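## Task

Find the foam block inside one of the six drawers of the two short, narrow file cabinets (three drawers each) and set it on the desk. When finished, all drawers in the room must be fully closed, both cabinets must remain roughly where they started, and the robot must not have toppled or be left leaning. Anything that stays in place only because the robot is holding it does not count.

## Robot and tools

ROBOT. A Hello Robot Stretch 4 with one arm: an omni-wheel base, a lift that slides up a mast, an arm that telescopes forward, a three-joint wrist (yaw, pitch, roll) and a two-finger gripper. It stands about 1.6 m tall, and the base edge lies within 0.23 m of the base origin. Cameras: head_camera, head_left_camera, head_right_camera, wrist_camera. Loose objects may occasionally be nudged by something outside the robot's control.

FRAMES. Base frame: origin on the floor below the base centre, x ahead, y to the left, z upward. hand_pose is reported in this frame as a point between the open fingertips; with all wrist joints at 0 its axes line up with the base frame. The printed value may be slightly wrong. The odometry frame is the base frame as it was when the scene began.

execute_actions. Argument actions is a list holding one action, or none (an empty list only returns state and pictures). An action may contain:
- base: exactly one of translate_m (straight drive, metres, forward positive, -2 to 2), strafe_m (sideways, metres, left positive, -2 to 2), rotate_rad (turn in place, radians, counter-clockwise positive, -3.2 to 3.2). These are offsets from where the base last measured itself in the most recent state report, not poses.
- joints: absolute targets by name, each a single number: lift_m 0 to 1.2 m; arm_m 0 to 0.55 m of extension; wrist_yaw_rad -1.134 to 4.276 (0 ahead, positive left, 3.14 stowed; past 3.4 the arm may obstruct); wrist_pitch_rad -1.117 to 4.259 (0 level, 1.57 pointing down); wrist_roll_rad -1.117 to 4.259 (0 keeps fingers at equal height, positive turns clockwise as seen from behind); gripper_m -0.038 to 0.141 m, the fingertip gap (negative means fingers squeeze each other). Done tolerances: lift and arm ±0.004, yaw and roll ±0.02, pitch ±0.05, gripper ±0.004. Joint targets outside range are clipped and the result notes it; other bad values or unknown keys reject the whole call with no motion.
- pace: "slow", "default", "fast" or "max" (base up to 0.1/0.3/0.4/0.6 m/s and 1/2/3/4 rad/s). With the lift above 0.2 the base is slowed further, to 0.3 m/s and 1 rad/s at full height.
- contact_limits: {"arm_m": value} from 0 (gentlest) to 0.75 (firmest), default 0.5; the arm stops when it pushes harder.
- end_of_arm: "enable_torque" on its own, to revive wrist or gripper motors that shut off.
All parts of one action start together; one action runs at most 15 s. Anything omitted may still be driving toward an earlier target without this being shown. The cameras argument picks which images return: omitted, null or ["all"] gives all, [] gives none, an unknown name rejects the call. The pictures line lists the returned images in order.

wait: seconds from 0 to 10; commands nothing and returns state and images like an empty action.

zoom_image: camera name and region [x0, y0, x1, y1] in pixels of that camera's latest full image, origin top-left, at most 504 by 504.

finished_scene: pass scene, the number of the current scene. It ends that scene for good after the last command has been held and reports success; the next task then arrives. If a call reports a stop, later execute_actions, wait and finished_scene calls in the same reply are skipped. A reply without any tool call ends everything remaining.

RESULTS. base_status and joint_status describe how each commanded motion ended: "done" (for the base, wheels turned the full amount even if slipping), "off_target" (at rest short of target, may still push), "contact_stop_at_<key>" (something blocked it; it releases the target and holds), "limit_stop_at_<name>", "time_out", "torque_fault". limit_stop_at_tilt means a lean over 6 degrees: lift, arm and wheels go limp and ignore commands until upright again. limit_stop_at_own_body means a joint nearly hit the robot; back away from the body (often when pitch is below -0.2 with roll below -0.4 or above 4). on_its_own reports things not commanded this call; "held at" there is the held target, not the actual position. Limp parts hold again when next commanded; a limp lift can sag under load and limp wheels can roll.
lidar_m: 12 distances in metres from the base origin, 30-degree sectors starting straight ahead and going counter-clockwise (4th left, 7th behind, 10th right); "-" is nothing seen or closer than 0.25 m. It covers heights from about 0.15 m to robot height and can miss glass, thin legs and much behind the robot.
wrist_depth_mm: 7 by 7 grid of median depths, 100 to 2000 mm, from top-left; "-" is unknown; the robot's own parts show.
base_odometry counts wheel rotation only (heading -3.142 to 3.142, left positive). If turned_by_wheels and turned_by_imu differ by over about 0.1 rad, the base likely bumped or slipped and heading is off by roughly their difference. base_tilt in degrees, forward and right positive, with a fixed bias up to about 1.5.
motor_effort: percent of maximum, positive toward higher joint values, bracket is the peak during the last action (noisy). Wheels: positive turns the base right. An at-rest effort outside normal range suggests pushing or carrying.

GRIPPING. Command gripper_m below the object's width; smaller values squeeze harder and pull the object toward the wrist. Neither the reading nor "done" confirms a grasp; a firm squeeze at a command of 0 or more shows in the gripper effort. Fingertips pressed on a surface can jam; raise the lift.

TYPICAL ORDER. Unfold first with lift_m 0.4 and wrist_yaw_rad 0 in one action, look, drive to a cabinet, pull drawers open and check inside, grasp the block, close every opened drawer fully, carry the block to the desk, release it, retract.

AVOID. Turning or driving with over 1 kg held and arm_m above 0.2, especially at fast paces; steady hard pushes or pulls, worse with the gripper high or a high contact limit (these can tip the robot or shove cabinets); pressing the gripper into things (wrist torque fault, which also costs); dropping, slamming or knocking things over; driving onto low objects that tilt the base. Shorter robot motion time is better.

Each tool is called after "Emit:" as name(argument=value, ...), one argument or row to a line, values as JSON.

## Session

Emit:
execute_actions(
  actions=[],
)

Scene clock: 0.00 s.
base_odometry: x=+0.000 y=+0.000 heading=+0.000 (m, m, rad; odometry frame)
turned_by_wheels: +0.000 (rad since the last result)
turned_by_imu: +0.000 (rad since the last result)
base_tilt: forward=+0.0 right=+0.5 (deg)
lidar_m: 1.98 1.44 1.49 2.04 1.97 2.05 1.87 1.57 1.28 1.98 1.92 2.35
base_status: not commanded
joint_positions: lift_m=+0.214 arm_m=-0.002 wrist_yaw_rad=+3.059 wrist_pitch_rad=-0.007 wrist_roll_rad=-0.014 gripper_m=+0.057
joint_status: not commanded
motor_effort: lift_m=+19 arm_m=-1 wrist_yaw_rad=-1 wrist_pitch_rad=-6 wrist_roll_rad=+0 gripper_m=-4 wheel_0=-1 wheel_1=-1 wheel_2=+0 (%)
hand_pose: x=-0.1117 y=+0.1108 z=+0.3942 quat_wxyz=(+0.041, +0.003, -0.007, +0.999) (m; base frame)
wrist_depth_mm: 138 152 - - - - 1708 / 113 142 - - - - 1708 / 118 143 - - - - 1756 / 139 200 - - - - 1756 / 1618 1863 - - - - 1756 / 1336 1366 198 1464 204 1464 1464 / 976 904 960 111 960 991 1008
pictures: head_camera, head_left_camera, head_right_camera, wrist_camera
Images, in order (width x height): head_camera 420x560, head_left_camera 420x672, head_right_camera 420x672, wrist_camera 616x392.

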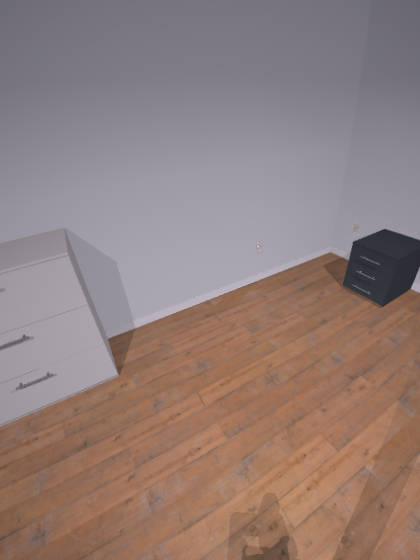

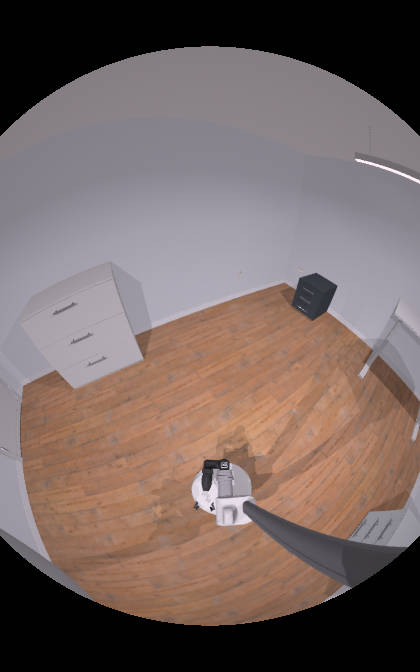

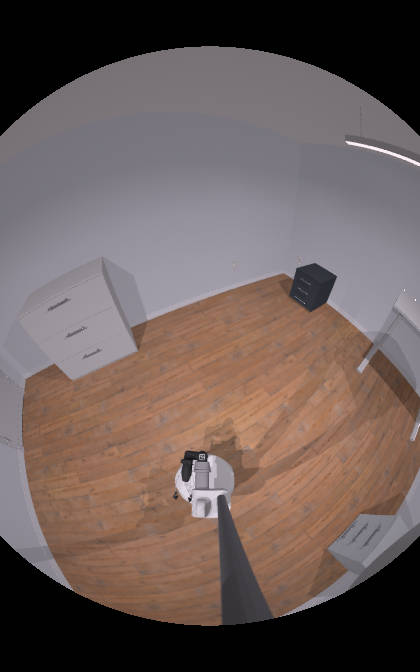

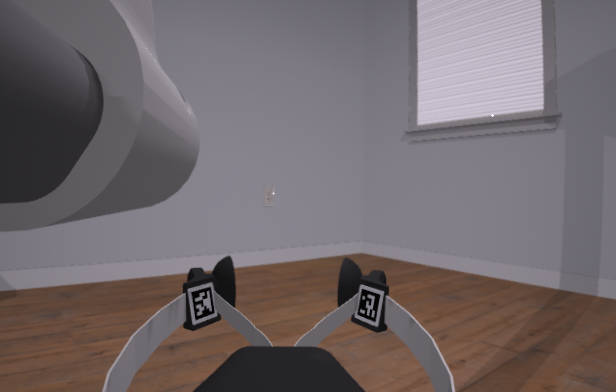

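Emit:
execute_actions(
  actions=[
    {"base":{"rotate_rad":-1.15},"joints":{"lift_m":0.4,"wrist_yaw_rad":0}},
  ],
)

Scene clock: 2.77 s.
base_odometry: x=+0.000 y=+0.000 heading=-1.149 (m, m, rad; odometry frame)
turned_by_wheels: -1.149 (rad since the last result)
turned_by_imu: -1.140 (rad since the last result)
base_tilt: forward=+0.0 right=+0.5 (deg)
lidar_m: 1.91 2.36 2.09 1.45 1.49 2.15 1.98 2.02 1.90 1.76 1.27 2.10
base_status: done
joint_positions: lift_m=+0.400 arm_m=-0.002 wrist_yaw_rad=+0.000 wrist_pitch_rad=-0.007 wrist_roll_rad=-0.014 gripper_m=+0.057
joint_status: all done
motor_effort: lift_m=+23(28) arm_m=-1(0) wrist_yaw_rad=-2(7) wrist_pitch_rad=-5(6) wrist_roll_rad=+0(0) gripper_m=-4(2) wheel_0=+4(9) wheel_1=+3(9) wheel_2=+3(8) (%)
hand_pose: x=+0.4571 y=-0.0873 z=+0.5801 quat_wxyz=(+1.000, -0.007, -0.004, +0.000) (m; base frame)
wrist_depth_mm: - - - - - - - / - - - - - - - / - - - - - - - / - - - - - - - / - - - - - - - / 1808 1921 197 - 204 - 1863 / 1366 1281 1336 111 1336 1397 1430
pictures: head_camera, head_left_camera, head_right_camera, wrist_camera
Images, in order (width x height): head_camera 420x560, head_left_camera 420x672, head_right_camera 420x672, wrist_camera 616x392.

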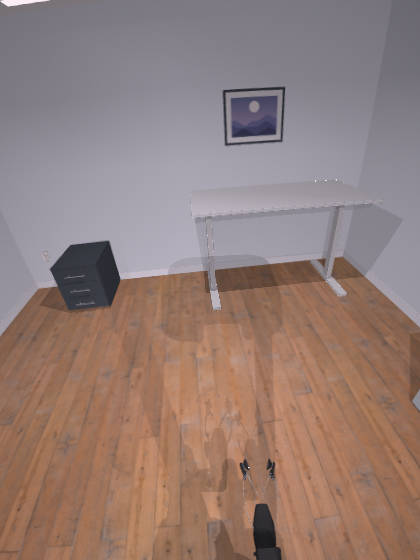

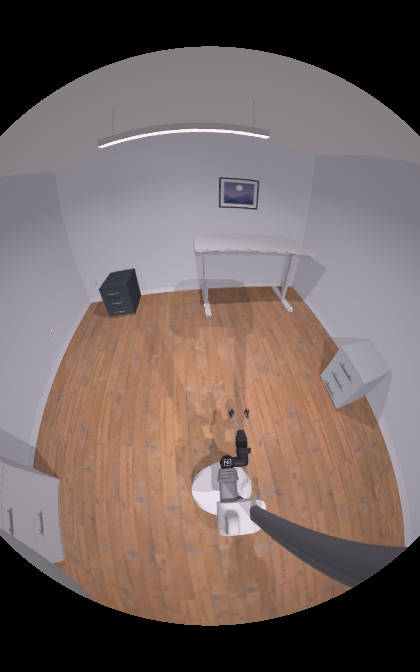

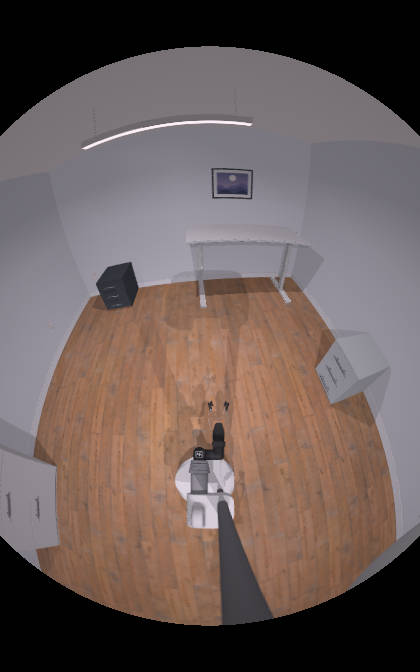

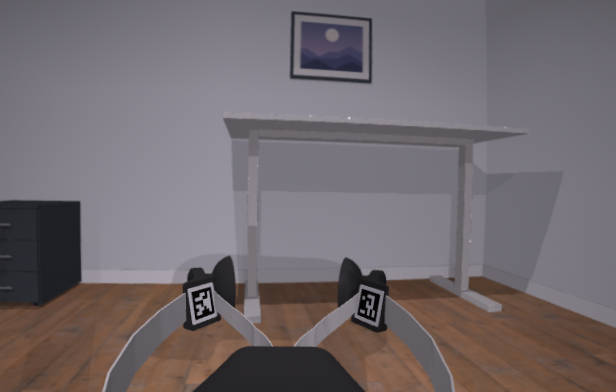

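Emit:
execute_actions(
  actions=[
    {"base":{"rotate_rad":-1.45},"joints":{"lift_m":0.3}},
  ],
  cameras=[],
)

Emit:
execute_actions(
  actions=[
    {"base":{"strafe_m":0.75}},
  ],
)

Scene clock: 5.27 s.
base_odometry: x=+0.000 y=+0.000 heading=-2.599 (m, m, rad; odometry frame)
turned_by_wheels: -1.450 (rad since the last result)
turned_by_imu: -1.438 (rad since the last result)
base_tilt: forward=+0.0 right=+0.5 (deg)
lidar_m: 1.52 1.30 1.98 1.93 2.34 2.00 1.44 1.50 2.06 1.99 2.03 1.87
base_status: done
joint_positions: lift_m=+0.300 arm_m=-0.002 wrist_yaw_rad=+0.000 wrist_pitch_rad=-0.007 wrist_roll_rad=-0.014 gripper_m=+0.057
joint_status: all done
motor_effort: lift_m=+16(20) arm_m=-1(0) wrist_yaw_rad=+0(1) wrist_pitch_rad=-6(6) wrist_roll_rad=-1(1) gripper_m=-3(2) wheel_0=+2(9) wheel_1=+1(9) wheel_2=+1(8) (%)
hand_pose: x=+0.4571 y=-0.0875 z=+0.4807 quat_wxyz=(+1.000, -0.007, -0.004, +0.000) (m; base frame)
wrist_depth_mm: 1537 1537 1576 1576 1576 1618 1618 / 1537 1576 1576 1576 1618 1618 1618 / 1537 1576 1576 1576 1576 1618 1618 / 976 1430 1576 1576 1576 1618 1618 / 991 1205 1576 1576 1618 1618 1618 / 991 1098 198 1576 204 1576 1618 / 1008 1008 1138 111 1118 1182 1182
pictures: none
No camera images: the call's "cameras" was empty. Leave "cameras" out to get every camera's image.

Scene clock: 9.10 s.
base_odometry: x=+0.387 y=-0.642 heading=-2.599 (m, m, rad; odometry frame)
turned_by_wheels: +0.000 (rad since the last result)
turned_by_imu: -0.001 (rad since the last result)
base_tilt: forward=+0.0 right=+0.6 (deg)
lidar_m: 1.21 1.63 1.20 1.15 1.67 2.00 1.87 1.67 2.16 2.73 2.54 1.29
base_status: done
joint_positions: lift_m=+0.300 arm_m=-0.002 wrist_yaw_rad=+0.000 wrist_pitch_rad=-0.007 wrist_roll_rad=-0.014 gripper_m=+0.057
joint_status: not commanded
motor_effort: lift_m=+16(16) arm_m=+0(0) wrist_yaw_rad=-1(0) wrist_pitch_rad=-6(5) wrist_roll_rad=-1(1) gripper_m=-1(0) wheel_0=-2(7) wheel_1=+1(11) wheel_2=+0(1) (%)
hand_pose: x=+0.4571 y=-0.0874 z=+0.4806 quat_wxyz=(+1.000, -0.007, -0.004, +0.000) (m; base frame)
wrist_depth_mm: 1537 1576 1576 1576 1618 1618 1618 / 1576 1576 1576 1618 1576 1576 1661 / 1618 1576 1576 1618 1618 1618 1618 / 1576 1576 1576 1025 1618 1618 1618 / 1537 1537 1008 1042 1618 1661 1661 / 1537 1576 198 1025 204 1576 1618 / 1118 1060 1098 111 1060 1160 1205
pictures: head_camera, head_left_camera, head_right_camera, wrist_camera
Images, in order (width x height): head_camera 420x560, head_left_camera 420x672, head_right_camera 420x672, wrist_camera 616x392.

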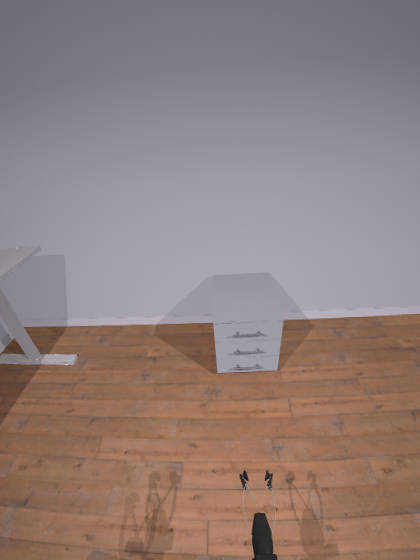

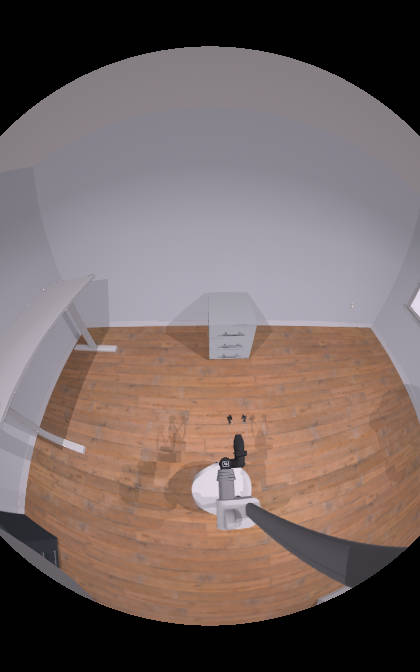

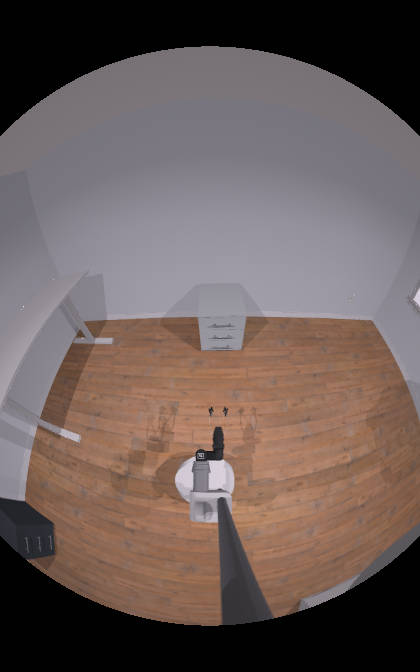

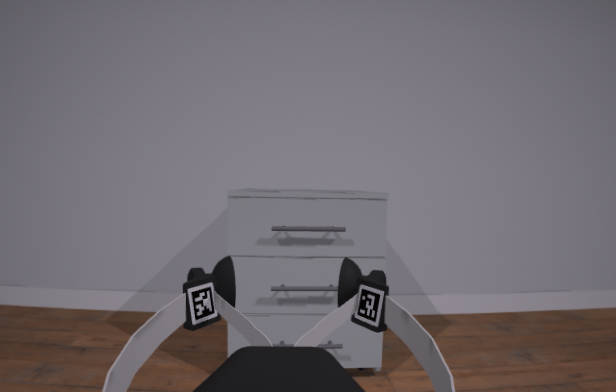

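Emit:
execute_actions(
  actions=[
    {"base":{"rotate_rad":0.03},"joints":{"lift_m":0.26,"wrist_roll_rad":1.57,"gripper_m":0.08}},
  ],
  cameras=[],
)

Emit:
execute_actions(
  actions=[
    {"base":{"translate_m":0.3},"joints":{"arm_m":0.3}},
  ],
  cameras=["head_camera","wrist_camera"],
)

Scene clock: 11.17 s.
base_odometry: x=+0.387 y=-0.642 heading=-2.570 (m, m, rad; odometry frame)
turned_by_wheels: +0.030 (rad since the last result)
turned_by_imu: +0.029 (rad since the last result)
base_tilt: forward=+0.0 right=+0.4 (deg)
lidar_m: 1.18 1.61 1.22 1.17 1.70 2.00 1.90 1.65 2.14 2.74 2.44 1.23
base_status: done
joint_positions: lift_m=+0.260 arm_m=-0.002 wrist_yaw_rad=+0.000 wrist_pitch_rad=-0.007 wrist_roll_rad=+1.570 gripper_m=+0.080
joint_status: all done
motor_effort: lift_m=+16(21) arm_m=+0(0) wrist_yaw_rad=-1(0) wrist_pitch_rad=-6(6) wrist_roll_rad=+0(4) gripper_m=+0(1) wheel_0=-4(8) wheel_1=-1(5) wheel_2=-1(7) (%)
hand_pose: x=+0.4571 y=-0.0874 z=+0.4407 quat_wxyz=(+0.707, +0.707, -0.003, +0.003) (m; base frame)
wrist_depth_mm: 1499 1537 1537 1576 1537 842 615 / 1537 1576 1576 1576 1397 842 609 / 1537 1537 1576 1008 1025 854 615 / 1537 1576 1576 1025 1025 854 615 / 1576 1537 1618 1042 1042 854 609 / 1576 1618 1576 1618 202 842 609 / 1618 1576 1618 111 1537 788 615
pictures: none
No camera images: the call's "cameras" was empty. Leave "cameras" out to get every camera's image.

Scene clock: 13.63 s.
base_odometry: x=+0.135 y=-0.805 heading=-2.569 (m, m, rad; odometry frame)
turned_by_wheels: +0.000 (rad since the last result)
turned_by_imu: -0.002 (rad since the last result)
base_tilt: forward=+0.0 right=+0.5 (deg)
lidar_m: 0.88 1.58 1.20 1.14 1.84 2.08 2.20 1.93 2.84 2.72 2.03 0.94
base_status: done
joint_positions: lift_m=+0.260 arm_m=+0.299 wrist_yaw_rad=+0.000 wrist_pitch_rad=-0.008 wrist_roll_rad=+1.570 gripper_m=+0.080
joint_status: all done
motor_effort: lift_m=+16(16) arm_m=+5(5) wrist_yaw_rad=-2(0) wrist_pitch_rad=-5(6) wrist_roll_rad=-1(0) gripper_m=-2(4) wheel_0=+3(11) wheel_1=+2(8) wheel_2=+0(11) (%)
hand_pose: x=+0.7585 y=-0.0874 z=+0.4407 quat_wxyz=(+0.707, +0.707, -0.003, +0.003) (m; base frame)
wrist_depth_mm: 946 946 410 413 415 418 424 / 946 946 407 413 415 424 424 / 960 960 410 413 418 421 424 / 960 976 410 415 418 424 424 / 960 991 413 415 421 424 430 / 991 976 413 415 202 430 430 / 991 991 991 111 1025 732 609
pictures: head_camera, wrist_camera
Images, in order (width x height): head_camera 420x560, wrist_camera 616x392.

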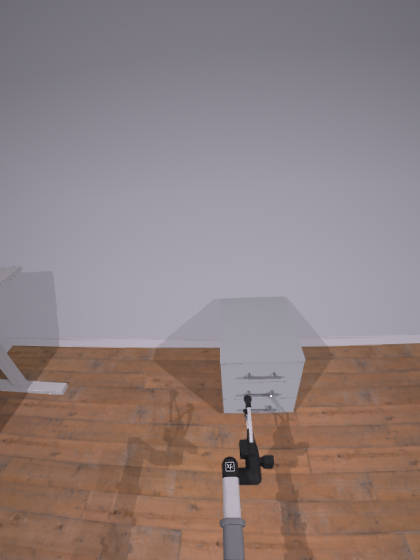

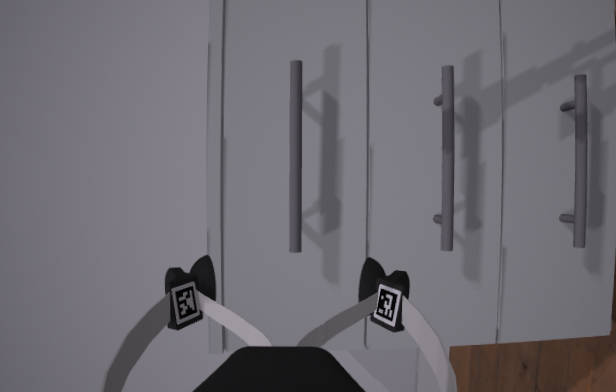

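Emit:
execute_actions(
  actions=[
    {"base":{"strafe_m":-0.09},"joints":{"arm_m":0.42,"gripper_m":0.06}},
  ],
  cameras=["wrist_camera"],
)

Scene clock: 15.33 s.
base_odometry: x=+0.086 y=-0.729 heading=-2.569 (m, m, rad; odometry frame)
turned_by_wheels: +0.000 (rad since the last result)
turned_by_imu: -0.001 (rad since the last result)
base_tilt: forward=+0.0 right=+0.5 (deg)
lidar_m: 0.90 1.57 1.30 1.25 1.93 2.26 2.22 1.88 2.74 2.67 2.04 0.95
base_status: done
joint_positions: lift_m=+0.260 arm_m=+0.419 wrist_yaw_rad=+0.000 wrist_pitch_rad=-0.008 wrist_roll_rad=+1.570 gripper_m=+0.060
joint_status: all done
motor_effort: lift_m=+16(16) arm_m=+5(6) wrist_yaw_rad=-1(0) wrist_pitch_rad=-6(5) wrist_roll_rad=+0(0) gripper_m=-3(4) wheel_0=+2(14) wheel_1=-3(10) wheel_2=+0(0) (%)
hand_pose: x=+0.8785 y=-0.0874 z=+0.4407 quat_wxyz=(+0.707, +0.707, -0.003, +0.003) (m; base frame)
wrist_depth_mm: 831 831 286 289 290 294 298 / 831 842 287 290 294 296 298 / 831 842 289 291 294 297 300 / 842 854 290 293 294 298 301 / 854 854 291 293 297 298 303 / 866 854 201 293 204 300 304 / 854 866 291 111 298 301 306
pictures: wrist_camera
Images, in order (width x height): wrist_camera 616x392.

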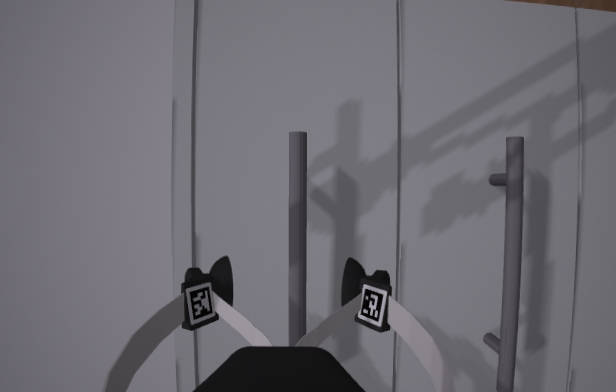

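Emit:
execute_actions(
  actions=[
    {"joints":{"arm_m":0.47,"lift_m":0.255},"contact_limits":{"arm_m":0.15}},
  ],
  cameras=["wrist_camera"],
)

Emit:
execute_actions(
  actions=[
    {"joints":{"gripper_m":-0.015}},
  ],
  cameras=["wrist_camera"],
)

Emit:
execute_actions(
  actions=[
    {"joints":{"arm_m":0.2},"pace":"slow"},
  ],
  cameras=["wrist_camera","head_camera"],
)

Scene clock: 16.73 s.
base_odometry: x=+0.086 y=-0.729 heading=-2.569 (m, m, rad; odometry frame)
turned_by_wheels: +0.000 (rad since the last result)
turned_by_imu: -0.001 (rad since the last result)
base_tilt: forward=-0.1 right=+0.4 (deg)
lidar_m: 0.89 1.59 1.29 1.24 1.90 2.28 2.21 1.91 2.73 2.64 2.04 0.96
base_status: not commanded
joint_positions: lift_m=+0.255 arm_m=+0.467 wrist_yaw_rad=-0.002 wrist_pitch_rad=-0.008 wrist_roll_rad=+1.570 gripper_m=+0.060
joint_status: arm_m contact_stop (moved +0.048 of +0.051); the others done
on_its_own: arm_m is slack since a contact_stop
motor_effort: lift_m=+19(17) arm_m=+0(13) wrist_yaw_rad=+7(14) wrist_pitch_rad=-3(5) wrist_roll_rad=+0(1) gripper_m=-5(2) wheel_0=+2(2) wheel_1=-2(3) wheel_2=-2(2) (%)
contact_limits: arm_m 0.15
hand_pose: x=+0.9265 y=-0.0881 z=+0.4359 quat_wxyz=(+0.707, +0.707, -0.004, +0.002) (m; base frame)
wrist_depth_mm: 778 788 242 245 247 250 252 / 788 788 243 246 249 251 253 / 798 798 245 247 250 252 254 / 798 798 246 248 251 254 255 / 798 798 247 249 252 254 256 / 798 809 214 248 220 256 227 / 820 247 248 111 253 256 225
pictures: wrist_camera
Images, in order (width x height): wrist_camera 616x392.

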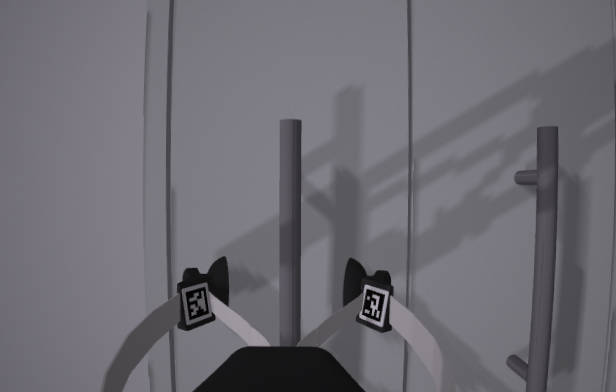

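not run: a stop came earlier in this reply.

not run: a stop came earlier in this reply.

Emit:
execute_actions(
  actions=[
    {"joints":{"arm_m":0.45,"gripper_m":-0.015}},
  ],
  cameras=["wrist_camera"],
)

Emit:
execute_actions(
  actions=[
    {"joints":{"arm_m":0.2},"pace":"slow"},
  ],
  cameras=["wrist_camera","head_camera"],
)

Scene clock: 18.43 s.
base_odometry: x=+0.086 y=-0.729 heading=-2.569 (m, m, rad; odometry frame)
turned_by_wheels: +0.000 (rad since the last result)
turned_by_imu: -0.001 (rad since the last result)
base_tilt: forward=+0.0 right=+0.6 (deg)
lidar_m: 0.88 1.59 1.29 1.25 1.93 2.28 2.21 1.90 2.73 2.65 2.05 0.95
base_status: not commanded
joint_positions: lift_m=+0.255 arm_m=+0.451 wrist_yaw_rad=+0.001 wrist_pitch_rad=-0.007 wrist_roll_rad=+1.570 gripper_m=-0.014
joint_status: all done
motor_effort: lift_m=+19(19) arm_m=-5(4) wrist_yaw_rad=-4(6) wrist_pitch_rad=-8(8) wrist_roll_rad=+0(0) gripper_m=-17(17) wheel_0=+2(2) wheel_1=-2(2) wheel_2=-2(2) (%)
hand_pose: x=+0.9104 y=-0.0871 z=+0.4354 quat_wxyz=(+0.707, +0.707, -0.002, +0.003) (m; base frame)
wrist_depth_mm: 788 798 256 259 263 265 268 / 798 798 258 260 264 267 270 / 809 820 259 263 266 268 271 / 809 809 260 264 266 270 272 / 820 831 263 264 267 270 274 / 831 831 187 207 268 272 274 / 831 208 264 111 268 273 276
pictures: wrist_camera
Images, in order (width x height): wrist_camera 616x392.

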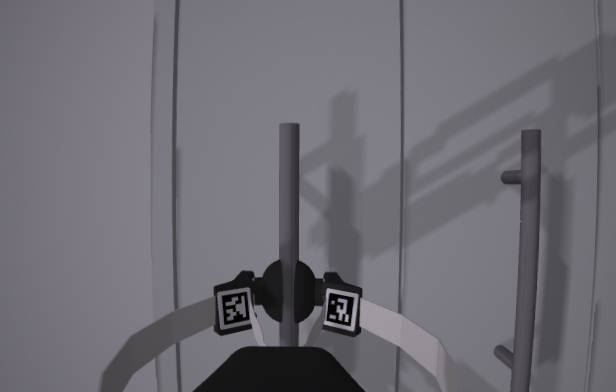

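Scene clock: 22.20 s.
base_odometry: x=+0.086 y=-0.729 heading=-2.569 (m, m, rad; odometry frame)
turned_by_wheels: +0.000 (rad since the last result)
turned_by_imu: -0.001 (rad since the last result)
base_tilt: forward=+0.0 right=+0.5 (deg)
lidar_m: 0.66 1.57 1.25 1.24 1.89 2.29 2.22 1.90 2.77 2.66 2.03 0.69
base_status: not commanded
joint_positions: lift_m=+0.255 arm_m=+0.201 wrist_yaw_rad=+0.008 wrist_pitch_rad=-0.006 wrist_roll_rad=+1.570 gripper_m=-0.014
joint_status: all done
on_its_own: wrist_yaw_rad is at rest, and its effort (-24) is outside its rest range (-13 to +13)
motor_effort: lift_m=+19(19) arm_m=-6(7) wrist_yaw_rad=-24(24) wrist_pitch_rad=-9(9) wrist_roll_rad=+0(2) gripper_m=-20(18) wheel_0=+2(2) wheel_1=-2(2) wheel_2=+1(1) (%)
hand_pose: x=+0.6611 y=-0.0851 z=+0.4353 quat_wxyz=(+0.707, +0.707, +0.001, +0.005) (m; base frame)
wrist_depth_mm: 1025 1025 255 258 260 831 609 / 1042 1042 257 260 263 517 549 / 1042 1060 258 262 263 521 525 / 1060 1060 259 262 265 525 530 / 1060 1078 260 264 267 525 544 / 1060 1078 189 208 267 530 539 / 1098 621 263 111 270 535 544
pictures: head_camera, wrist_camera
Images, in order (width x height): head_camera 420x560, wrist_camera 616x392.

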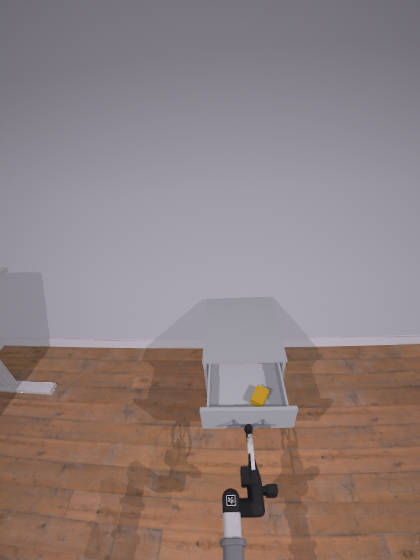

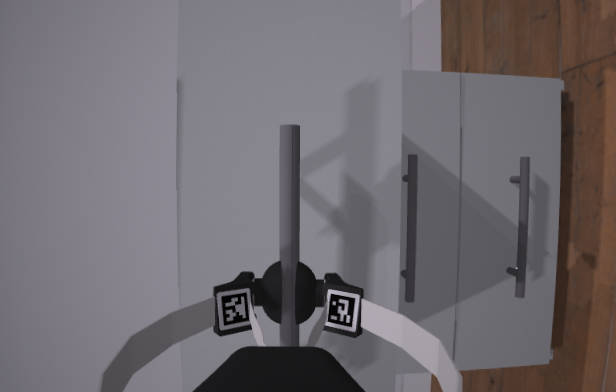

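Emit:
execute_actions(
  actions=[
    {"joints":{"gripper_m":0.06}},
  ],
  cameras=[],
)

Emit:
execute_actions(
  actions=[
    {"joints":{"arm_m":0.1}},
  ],
  cameras=[],
)

Emit:
execute_actions(
  actions=[
    {"joints":{"lift_m":0.75,"wrist_roll_rad":0,"wrist_pitch_rad":1.57,"gripper_m":0.11}},
  ],
  cameras=[],
)

Emit:
execute_actions(
  actions=[
    {"joints":{"arm_m":0.5}},
  ],
  cameras=["wrist_camera","head_camera"],
)

Scene clock: 24.23 s.
base_odometry: x=+0.086 y=-0.729 heading=-2.569 (m, m, rad; odometry frame)
turned_by_wheels: +0.000 (rad since the last result)
turned_by_imu: -0.001 (rad since the last result)
base_tilt: forward=+0.0 right=+0.5 (deg)
lidar_m: 0.66 1.59 1.29 1.24 1.92 2.29 2.21 1.90 2.72 2.65 2.06 0.71
base_status: not commanded
joint_positions: lift_m=+0.255 arm_m=+0.201 wrist_yaw_rad=+0.000 wrist_pitch_rad=-0.007 wrist_roll_rad=+1.570 gripper_m=+0.060
joint_status: all done
motor_effort: lift_m=+19(19) arm_m=-5(6) wrist_yaw_rad=-2(24) wrist_pitch_rad=-7(10) wrist_roll_rad=+0(1) gripper_m=-3(21) wheel_0=+2(2) wheel_1=-2(2) wheel_2=+2(1) (%)
hand_pose: x=+0.6603 y=-0.0873 z=+0.4355 quat_wxyz=(+0.707, +0.707, -0.002, +0.003) (m; base frame)
wrist_depth_mm: 1025 1042 260 263 265 820 609 / 1042 1060 260 264 266 521 559 / 1042 1042 262 265 267 525 530 / 1060 1060 263 266 268 525 530 / 1078 1078 264 267 270 525 544 / 1078 1078 200 267 204 530 544 / 1098 1098 266 111 271 530 544
pictures: none
No camera images: the call's "cameras" was empty. Leave "cameras" out to get every camera's image.

Scene clock: 25.53 s.
base_odometry: x=+0.086 y=-0.729 heading=-2.569 (m, m, rad; odometry frame)
turned_by_wheels: +0.000 (rad since the last result)
turned_by_imu: +0.000 (rad since the last result)
base_tilt: forward=+0.0 right=+0.4 (deg)
lidar_m: 0.65 1.58 1.31 1.24 1.93 2.29 2.21 1.89 2.76 2.64 2.05 0.70
base_status: not commanded
joint_positions: lift_m=+0.255 arm_m=+0.101 wrist_yaw_rad=+0.000 wrist_pitch_rad=-0.007 wrist_roll_rad=+1.570 gripper_m=+0.060
joint_status: all done
motor_effort: lift_m=+19(19) arm_m=-5(6) wrist_yaw_rad=-1(2) wrist_pitch_rad=-7(7) wrist_roll_rad=+2(0) gripper_m=+0(4) wheel_0=+2(2) wheel_1=-2(2) wheel_2=+1(1) (%)
hand_pose: x=+0.5603 y=-0.0874 z=+0.4356 quat_wxyz=(+0.707, +0.707, -0.003, +0.003) (m; base frame)
wrist_depth_mm: 1118 1138 1160 768 1182 831 609 / 1138 1138 359 362 1138 778 597 / 1138 1138 364 366 615 621 603 / 1138 1160 364 366 621 627 603 / 1160 1160 364 368 621 627 603 / 1160 1182 200 368 205 634 597 / 1182 1182 778 111 634 723 603
pictures: none
No camera images: the call's "cameras" was empty. Leave "cameras" out to get every camera's image.

Scene clock: 28.47 s.
base_odometry: x=+0.086 y=-0.729 heading=-2.569 (m, m, rad; odometry frame)
turned_by_wheels: +0.000 (rad since the last result)
turned_by_imu: -0.001 (rad since the last result)
base_tilt: forward=+0.0 right=+0.5 (deg)
lidar_m: 0.65 1.61 1.30 1.25 1.92 2.30 2.22 1.90 2.73 2.65 2.06 0.70
base_status: not commanded
joint_positions: lift_m=+0.750 arm_m=+0.101 wrist_yaw_rad=+0.000 wrist_pitch_rad=+1.570 wrist_roll_rad=+0.000 gripper_m=+0.110
joint_status: all done
motor_effort: lift_m=+23(24) arm_m=-5(5) wrist_yaw_rad=-1(0) wrist_pitch_rad=+2(3) wrist_roll_rad=+0(2) gripper_m=-2(4) wheel_0=+2(2) wheel_1=-2(2) wheel_2=+1(2) (%)
hand_pose: x=+0.2721 y=-0.0874 z=+0.6394 quat_wxyz=(+0.707, +0.000, +0.707, +0.000) (m; base frame)
wrist_depth_mm: 831 842 854 854 866 866 878 / 831 854 854 854 878 866 878 / 842 854 854 866 866 878 891 / 854 854 866 866 878 878 891 / 866 854 866 878 878 891 891 / 866 654 647 654 203 904 891 / 854 647 654 111 891 891 904
pictures: none
No camera images: the call's "cameras" was empty. Leave "cameras" out to get every camera's image.

Scene clock: 30.77 s.
base_odometry: x=+0.086 y=-0.729 heading=-2.569 (m, m, rad; odometry frame)
turned_by_wheels: +0.000 (rad since the last result)
turned_by_imu: -0.001 (rad since the last result)
base_tilt: forward=+0.0 right=+0.6 (deg)
lidar_m: 0.64 1.58 1.30 1.25 1.91 2.30 2.21 1.88 2.75 2.65 2.02 0.71
base_status: not commanded
joint_positions: lift_m=+0.750 arm_m=+0.499 wrist_yaw_rad=+0.000 wrist_pitch_rad=+1.570 wrist_roll_rad=+0.000 gripper_m=+0.110
joint_status: all done
motor_effort: lift_m=+23(23) arm_m=+5(6) wrist_yaw_rad=-1(0) wrist_pitch_rad=+2(2) wrist_roll_rad=+0(1) gripper_m=-4(1) wheel_0=+2(2) wheel_1=-2(2) wheel_2=+1(1) (%)
hand_pose: x=+0.6703 y=-0.0874 z=+0.6394 quat_wxyz=(+0.707, +0.000, +0.707, +0.000) (m; base frame)
wrist_depth_mm: 831 480 484 488 492 878 878 / 842 484 484 492 492 878 878 / 842 488 484 492 496 878 891 / 854 413 484 496 488 878 891 / 854 854 866 866 878 891 891 / 854 854 866 866 203 891 891 / 854 866 866 111 878 891 891
pictures: head_camera, wrist_camera
Images, in order (width x height): head_camera 420x560, wrist_camera 616x392.

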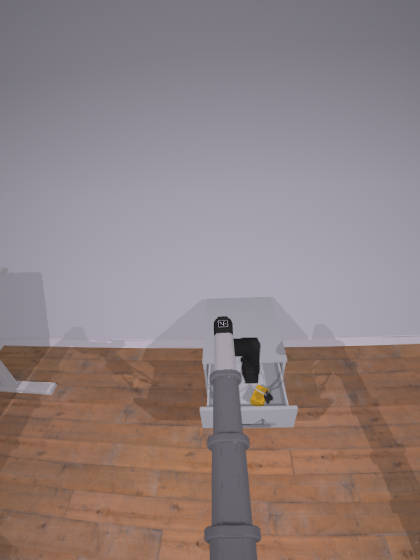

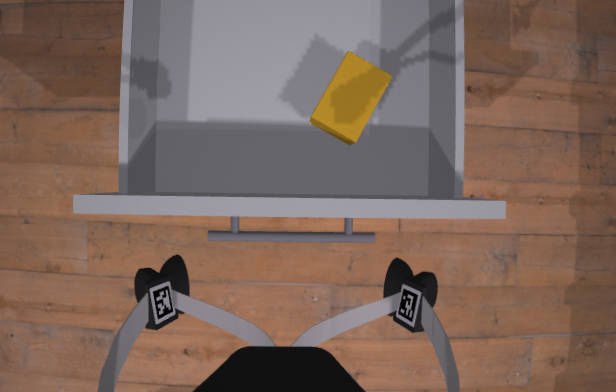

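Emit:
execute_actions(
  actions=[
    {"base":{"translate_m":0.16},"joints":{"arm_m":0.53,"wrist_roll_rad":0.5,"gripper_m":0.12}},
  ],
  cameras=[],
)

Emit:
execute_actions(
  actions=[
    {"base":{"strafe_m":-0.07},"joints":{"lift_m":0.68}},
  ],
  cameras=["wrist_camera","head_camera"],
)

Scene clock: 33.07 s.
base_odometry: x=-0.048 y=-0.816 heading=-2.569 (m, m, rad; odometry frame)
turned_by_wheels: +0.000 (rad since the last result)
turned_by_imu: -0.001 (rad since the last result)
base_tilt: forward=-0.1 right=+0.5 (deg)
lidar_m: 0.49 1.41 1.29 1.24 1.31 2.19 2.38 2.05 2.76 2.66 1.80 0.49
base_status: done
joint_positions: lift_m=+0.750 arm_m=+0.529 wrist_yaw_rad=+0.000 wrist_pitch_rad=+1.570 wrist_roll_rad=+0.500 gripper_m=+0.120
joint_status: all done
motor_effort: lift_m=+23(23) arm_m=+5(5) wrist_yaw_rad=-1(2) wrist_pitch_rad=+2(2) wrist_roll_rad=+0(4) gripper_m=+0(2) wheel_0=+3(9) wheel_1=+2(8) wheel_2=+0(10) (%)
hand_pose: x=+0.7002 y=-0.0874 z=+0.6394 quat_wxyz=(+0.685, +0.175, +0.685, -0.175) (m; base frame)
wrist_depth_mm: 330 334 338 342 345 866 878 / 332 336 340 343 347 866 878 / 334 338 342 492 496 878 878 / 334 340 492 492 500 891 891 / 338 436 492 496 500 473 904 / 854 407 492 496 206 389 904 / 854 866 449 111 389 891 904
pictures: none
No camera images: the call's "cameras" was empty. Leave "cameras" out to get every camera's image.

Scene clock: 34.33 s.
base_odometry: x=-0.086 y=-0.757 heading=-2.569 (m, m, rad; odometry frame)
turned_by_wheels: +0.000 (rad since the last result)
turned_by_imu: +0.000 (rad since the last result)
base_tilt: forward=+0.0 right=+0.5 (deg)
lidar_m: 0.46 0.52 1.35 1.30 1.42 2.29 2.33 2.04 2.67 2.58 1.80 0.53
base_status: done
joint_positions: lift_m=+0.680 arm_m=+0.529 wrist_yaw_rad=+0.000 wrist_pitch_rad=+1.570 wrist_roll_rad=+0.500 gripper_m=+0.120
joint_status: all done
motor_effort: lift_m=+15(27) arm_m=+5(5) wrist_yaw_rad=-2(1) wrist_pitch_rad=+1(1) wrist_roll_rad=+0(1) gripper_m=-1(1) wheel_0=+1(11) wheel_1=-1(10) wheel_2=+0(0) (%)
hand_pose: x=+0.7002 y=-0.0874 z=+0.5700 quat_wxyz=(+0.685, +0.175, +0.685, -0.175) (m; base frame)
wrist_depth_mm: 265 267 270 273 535 798 809 / 266 270 271 273 798 809 809 / 267 271 272 424 798 798 820 / 268 271 418 424 430 809 820 / 270 421 424 382 433 820 831 / 368 410 424 384 206 387 831 / 353 424 427 111 368 307 842
pictures: head_camera, wrist_camera
Images, in order (width x height): head_camera 420x560, wrist_camera 616x392.

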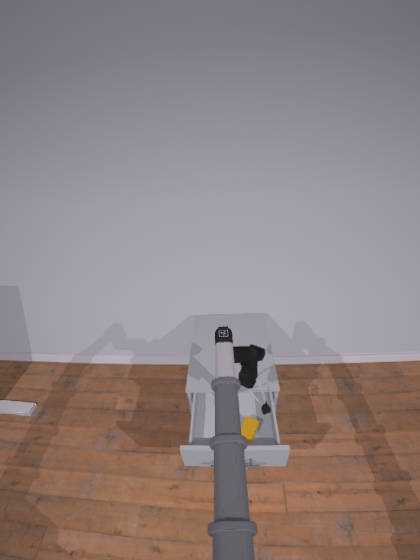

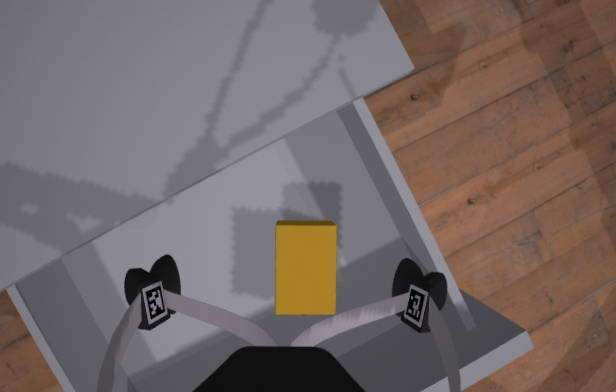

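Emit:
execute_actions(
  actions=[
    {"base":{"strafe_m":0.01},"joints":{"arm_m":0.492,"gripper_m":0.11,"lift_m":0.65}},
  ],
  cameras=[],
)

Emit:
execute_actions(
  actions=[
    {"joints":{"lift_m":0.57}},
  ],
  cameras=["wrist_camera","head_left_camera"],
)

Scene clock: 35.67 s.
base_odometry: x=-0.081 y=-0.765 heading=-2.569 (m, m, rad; odometry frame)
turned_by_wheels: +0.000 (rad since the last result)
turned_by_imu: -0.001 (rad since the last result)
base_tilt: forward=+0.0 right=+0.5 (deg)
lidar_m: 0.47 0.56 1.33 1.28 1.45 2.31 2.38 2.02 2.68 2.60 1.84 0.53
base_status: done
joint_positions: lift_m=+0.650 arm_m=+0.493 wrist_yaw_rad=+0.000 wrist_pitch_rad=+1.570 wrist_roll_rad=+0.500 gripper_m=+0.110
joint_status: all done
motor_effort: lift_m=+16(14) arm_m=-5(7) wrist_yaw_rad=-2(2) wrist_pitch_rad=+2(2) wrist_roll_rad=+1(2) gripper_m=-1(2) wheel_0=-3(14) wheel_1=+2(9) wheel_2=+0(1) (%)
hand_pose: x=+0.6641 y=-0.0874 z=+0.5400 quat_wxyz=(+0.685, +0.175, +0.685, -0.175) (m; base frame)
wrist_depth_mm: 236 238 240 243 768 768 788 / 236 240 241 392 768 768 778 / 238 241 389 392 394 778 788 / 384 387 392 392 399 778 798 / 387 389 394 351 399 788 798 / 357 387 394 397 202 306 798 / 329 394 394 111 301 535 809
pictures: none
No camera images: the call's "cameras" was empty. Leave "cameras" out to get every camera's image.

Scene clock: 37.00 s.
base_odometry: x=-0.081 y=-0.765 heading=-2.569 (m, m, rad; odometry frame)
turned_by_wheels: +0.000 (rad since the last result)
turned_by_imu: +0.000 (rad since the last result)
base_tilt: forward=+0.1 right=+0.5 (deg)
lidar_m: 0.47 0.53 1.36 1.28 1.40 2.31 2.37 2.04 2.70 2.58 1.80 0.54
base_status: not commanded
joint_positions: lift_m=+0.570 arm_m=+0.493 wrist_yaw_rad=+0.000 wrist_pitch_rad=+1.570 wrist_roll_rad=+0.500 gripper_m=+0.110
joint_status: all done
motor_effort: lift_m=+15(19) arm_m=-5(6) wrist_yaw_rad=-1(1) wrist_pitch_rad=+2(2) wrist_roll_rad=+0(1) gripper_m=-1(1) wheel_0=-3(3) wheel_1=+2(2) wheel_2=+0(0) (%)
hand_pose: x=+0.6641 y=-0.0874 z=+0.4600 quat_wxyz=(+0.685, +0.175, +0.685, -0.175) (m; base frame)
wrist_depth_mm: 159 160 162 307 480 691 699 / 159 161 309 310 270 699 707 / 170 307 310 314 306 699 699 / 307 309 310 270 317 699 707 / 307 309 312 271 320 282 715 / 307 310 312 272 203 285 274 / 310 314 315 111 301 239 217
pictures: head_left_camera, wrist_camera
Images, in order (width x height): head_left_camera 420x672, wrist_camera 616x392.

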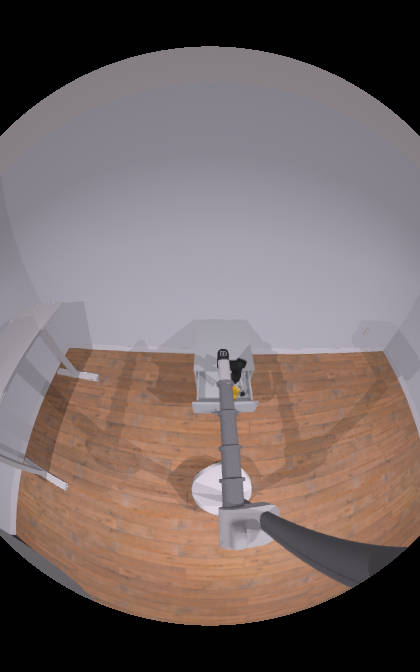

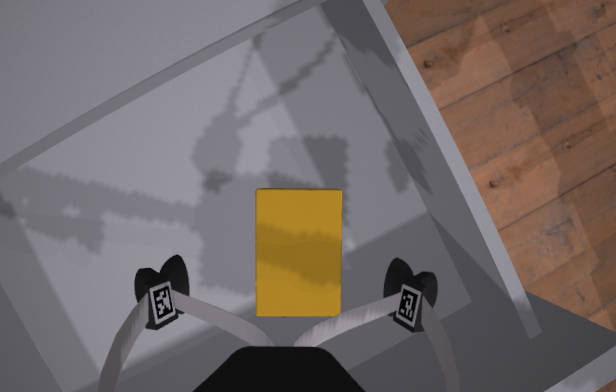

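Emit:
execute_actions(
  actions=[
    {"joints":{"lift_m":0.512,"arm_m":0.5}},
  ],
  cameras=["wrist_camera"],
)

Emit:
execute_actions(
  actions=[
    {"joints":{"gripper_m":0.03}},
  ],
  cameras=["wrist_camera"],
)

Emit:
execute_actions(
  actions=[
    {"joints":{"lift_m":0.75}},
  ],
  cameras=["wrist_camera"],
)

Scene clock: 38.43 s.
base_odometry: x=-0.081 y=-0.765 heading=-2.569 (m, m, rad; odometry frame)
turned_by_wheels: +0.000 (rad since the last result)
turned_by_imu: +0.000 (rad since the last result)
base_tilt: forward=+0.0 right=+0.5 (deg)
lidar_m: 0.49 0.56 1.34 1.29 1.39 2.29 2.37 2.06 2.68 2.59 1.86 0.52
base_status: not commanded
joint_positions: lift_m=+0.512 arm_m=+0.499 wrist_yaw_rad=+0.000 wrist_pitch_rad=+1.570 wrist_roll_rad=+0.500 gripper_m=+0.110
joint_status: all done
motor_effort: lift_m=+15(15) arm_m=+5(4) wrist_yaw_rad=-1(0) wrist_pitch_rad=+1(1) wrist_roll_rad=+1(1) gripper_m=-2(1) wheel_0=-3(3) wheel_1=+2(2) wheel_2=+0(0) (%)
hand_pose: x=+0.6702 y=-0.0874 z=+0.4020 quat_wxyz=(+0.685, +0.175, +0.685, -0.175) (m; base frame)
wrist_depth_mm: 103 112 250 253 208 627 640 / 115 250 251 254 247 640 647 / 248 250 253 255 256 196 640 / 250 251 254 255 258 206 647 / 250 252 255 213 260 246 188 / 251 252 254 213 203 263 204 / 253 255 256 111 263 248 219
pictures: wrist_camera
Images, in order (width x height): wrist_camera 616x392.

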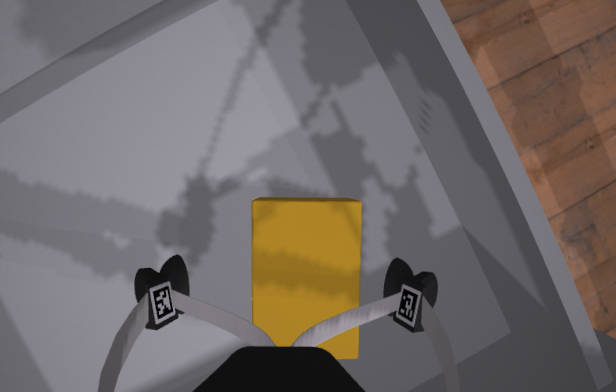

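Scene clock: 40.07 s.
base_odometry: x=-0.081 y=-0.765 heading=-2.569 (m, m, rad; odometry frame)
turned_by_wheels: +0.000 (rad since the last result)
turned_by_imu: -0.001 (rad since the last result)
base_tilt: forward=+0.0 right=+0.5 (deg)
lidar_m: 0.49 0.55 1.34 1.30 1.41 2.33 2.37 2.06 2.68 2.59 1.83 0.52
base_status: not commanded
joint_positions: lift_m=+0.512 arm_m=+0.499 wrist_yaw_rad=+0.000 wrist_pitch_rad=+1.570 wrist_roll_rad=+0.500 gripper_m=+0.030
joint_status: all done
motor_effort: lift_m=+15(15) arm_m=+5(5) wrist_yaw_rad=+0(0) wrist_pitch_rad=+1(2) wrist_roll_rad=+1(1) gripper_m=-16(16) wheel_0=-3(3) wheel_1=+2(2) wheel_2=+0(0) (%)
hand_pose: x=+0.6702 y=-0.0874 z=+0.4020 quat_wxyz=(+0.685, +0.175, +0.685, -0.175) (m; base frame)
wrist_depth_mm: 103 112 250 253 208 634 640 / 116 249 252 254 247 634 640 / 248 250 253 255 257 191 647 / 250 251 253 256 259 208 647 / 250 252 224 202 259 245 188 / 251 253 202 202 195 264 204 / 253 254 256 112 262 244 219
pictures: wrist_camera
Images, in order (width x height): wrist_camera 616x392.

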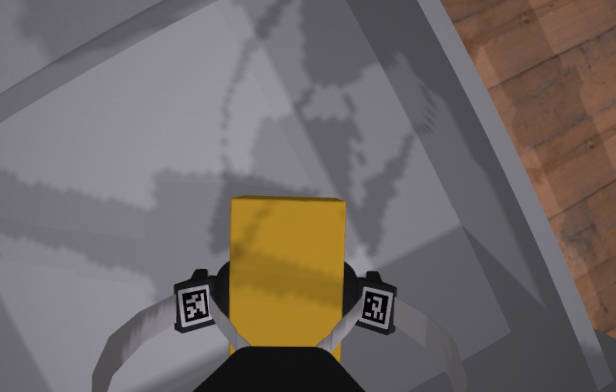

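Scene clock: 42.13 s.
base_odometry: x=-0.081 y=-0.765 heading=-2.569 (m, m, rad; odometry frame)
turned_by_wheels: +0.000 (rad since the last result)
turned_by_imu: -0.001 (rad since the last result)
base_tilt: forward=+0.0 right=+0.5 (deg)
lidar_m: 0.47 0.51 1.36 1.28 1.41 2.32 2.36 2.04 2.68 2.57 1.81 0.53
base_status: not commanded
joint_positions: lift_m=+0.750 arm_m=+0.499 wrist_yaw_rad=+0.000 wrist_pitch_rad=+1.570 wrist_roll_rad=+0.500 gripper_m=+0.030
joint_status: all done
motor_effort: lift_m=+23(22) arm_m=+5(5) wrist_yaw_rad=-1(1) wrist_pitch_rad=+1(1) wrist_roll_rad=+1(1) gripper_m=-18(17) wheel_0=-3(3) wheel_1=+2(2) wheel_2=+0(0) (%)
hand_pose: x=+0.6702 y=-0.0874 z=+0.6394 quat_wxyz=(+0.685, +0.175, +0.685, -0.175) (m; base frame)
wrist_depth_mm: 332 334 338 340 878 878 878 / 330 336 340 343 866 878 878 / 334 336 342 492 878 878 891 / 336 484 488 492 496 891 891 / 430 484 224 202 500 878 904 / 854 439 202 202 195 891 904 / 854 439 496 111 891 904 904
pictures: wrist_camera
Images, in order (width x height): wrist_camera 616x392.

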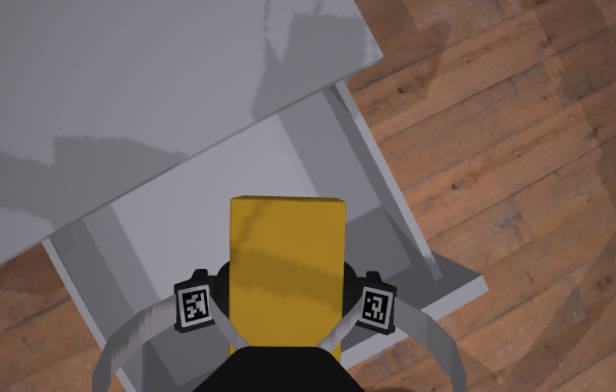

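Emit:
execute_actions(
  actions=[
    {"joints":{"arm_m":0.22,"wrist_roll_rad":0,"gripper_m":0.022},"base":{"strafe_m":0.04}},
  ],
  cameras=[],
)

Emit:
execute_actions(
  actions=[
    {"joints":{"lift_m":0.535}},
  ],
  cameras=["wrist_camera"],
)

Emit:
execute_actions(
  actions=[
    {"joints":{"arm_m":0.55},"pace":"slow","contact_limits":{"arm_m":0.2}},
  ],
  cameras=["wrist_camera","head_camera"],
)

Scene clock: 44.60 s.
base_odometry: x=-0.059 y=-0.799 heading=-2.569 (m, m, rad; odometry frame)
turned_by_wheels: +0.000 (rad since the last result)
turned_by_imu: -0.001 (rad since the last result)
base_tilt: forward=+0.0 right=+0.5 (deg)
lidar_m: 0.46 1.39 1.30 1.24 1.38 2.18 2.39 2.06 2.73 2.63 1.81 0.48
base_status: done
joint_positions: lift_m=+0.750 arm_m=+0.221 wrist_yaw_rad=+0.000 wrist_pitch_rad=+1.570 wrist_roll_rad=+0.000 gripper_m=+0.022
joint_status: all done
motor_effort: lift_m=+23(23) arm_m=-6(6) wrist_yaw_rad=-1(2) wrist_pitch_rad=+1(1) wrist_roll_rad=-1(4) gripper_m=-22(21) wheel_0=-1(7) wheel_1=+1(10) wheel_2=+0(1) (%)
hand_pose: x=+0.3920 y=-0.0874 z=+0.6394 quat_wxyz=(+0.707, +0.000, +0.707, +0.000) (m; base frame)
wrist_depth_mm: 831 480 480 488 492 866 866 / 831 377 379 379 421 878 878 / 842 854 854 866 866 878 878 / 842 854 866 854 878 891 891 / 854 854 224 200 878 878 891 / 854 854 200 201 192 891 904 / 866 732 654 111 891 904 904
pictures: none
No camera images: the call's "cameras" was empty. Leave "cameras" out to get every camera's image.

Scene clock: 46.57 s.
base_odometry: x=-0.059 y=-0.799 heading=-2.569 (m, m, rad; odometry frame)
turned_by_wheels: +0.000 (rad since the last result)
turned_by_imu: -0.001 (rad since the last result)
base_tilt: forward=+0.0 right=+0.5 (deg)
lidar_m: 0.48 1.40 1.30 1.26 1.39 2.19 2.37 2.07 2.73 2.62 1.84 0.52
base_status: not commanded
joint_positions: lift_m=+0.535 arm_m=+0.221 wrist_yaw_rad=+0.000 wrist_pitch_rad=+1.570 wrist_roll_rad=+0.000 gripper_m=+0.022
joint_status: all done
motor_effort: lift_m=+16(22) arm_m=-5(5) wrist_yaw_rad=-1(1) wrist_pitch_rad=+0(0) wrist_roll_rad=-1(1) gripper_m=-19(20) wheel_0=-1(1) wheel_1=+1(1) wheel_2=-1(0) (%)
hand_pose: x=+0.3920 y=-0.0874 z=+0.4250 quat_wxyz=(+0.707, +0.000, +0.707, +0.000) (m; base frame)
wrist_depth_mm: 218 212 220 218 214 209 210 / 634 640 640 272 268 661 668 / 634 634 640 647 661 668 668 / 634 640 647 654 661 661 661 / 640 647 224 200 661 661 676 / 647 647 200 200 192 676 676 / 647 654 508 111 668 676 676
pictures: wrist_camera
Images, in order (width x height): wrist_camera 616x392.

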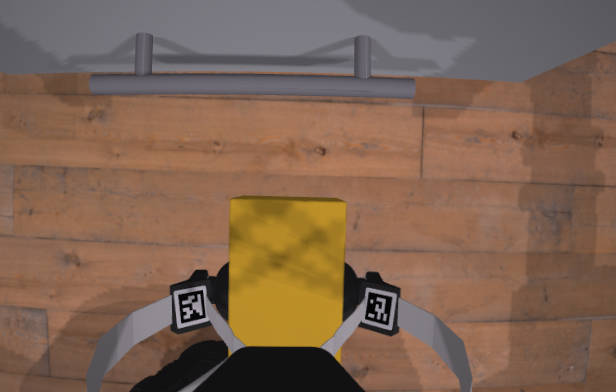

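Scene clock: 51.33 s.
base_odometry: x=-0.059 y=-0.799 heading=-2.569 (m, m, rad; odometry frame)
turned_by_wheels: +0.000 (rad since the last result)
turned_by_imu: -0.002 (rad since the last result)
base_tilt: forward=+0.0 right=+0.5 (deg)
lidar_m: 0.75 1.42 1.29 1.25 1.36 2.19 2.38 2.02 2.74 2.60 1.82 0.79
base_status: not commanded
joint_positions: lift_m=+0.535 arm_m=+0.546 wrist_yaw_rad=-0.004 wrist_pitch_rad=+1.584 wrist_roll_rad=+0.000 gripper_m=+0.022
joint_status: all done
joint sent to its limit — the command would take arm_m past its upper limit, so that joint was sent only as far as its limit.
on_its_own: wrist_pitch_rad is at rest, and its effort (-38) is outside its rest range (-23 to +23)
motor_effort: lift_m=+16(15) arm_m=+8(11) wrist_yaw_rad=+11(20) wrist_pitch_rad=-38(75) wrist_roll_rad=+2(2) gripper_m=-21(20) wheel_0=+0(1) wheel_1=+1(1) wheel_2=-3(3) (%)
contact_limits: arm_m 0.2
hand_pose: x=+0.7129 y=-0.0874 z=+0.4250 quat_wxyz=(+0.702, +0.001, +0.712, -0.001) (m; base frame)
wrist_depth_mm: 123 124 125 126 127 128 - / 124 125 126 127 128 129 - / 233 217 231 224 213 198 255 / 640 634 216 217 654 654 668 / 640 647 647 198 661 661 668 / 647 654 198 200 191 668 676 / 647 654 661 111 668 676 683
pictures: head_camera, wrist_camera
Images, in order (width x height): head_camera 420x560, wrist_camera 616x392.

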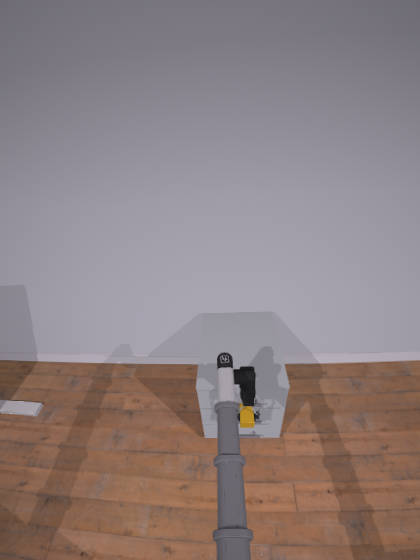

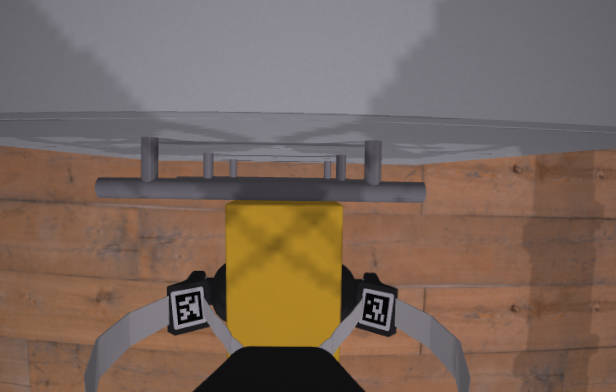

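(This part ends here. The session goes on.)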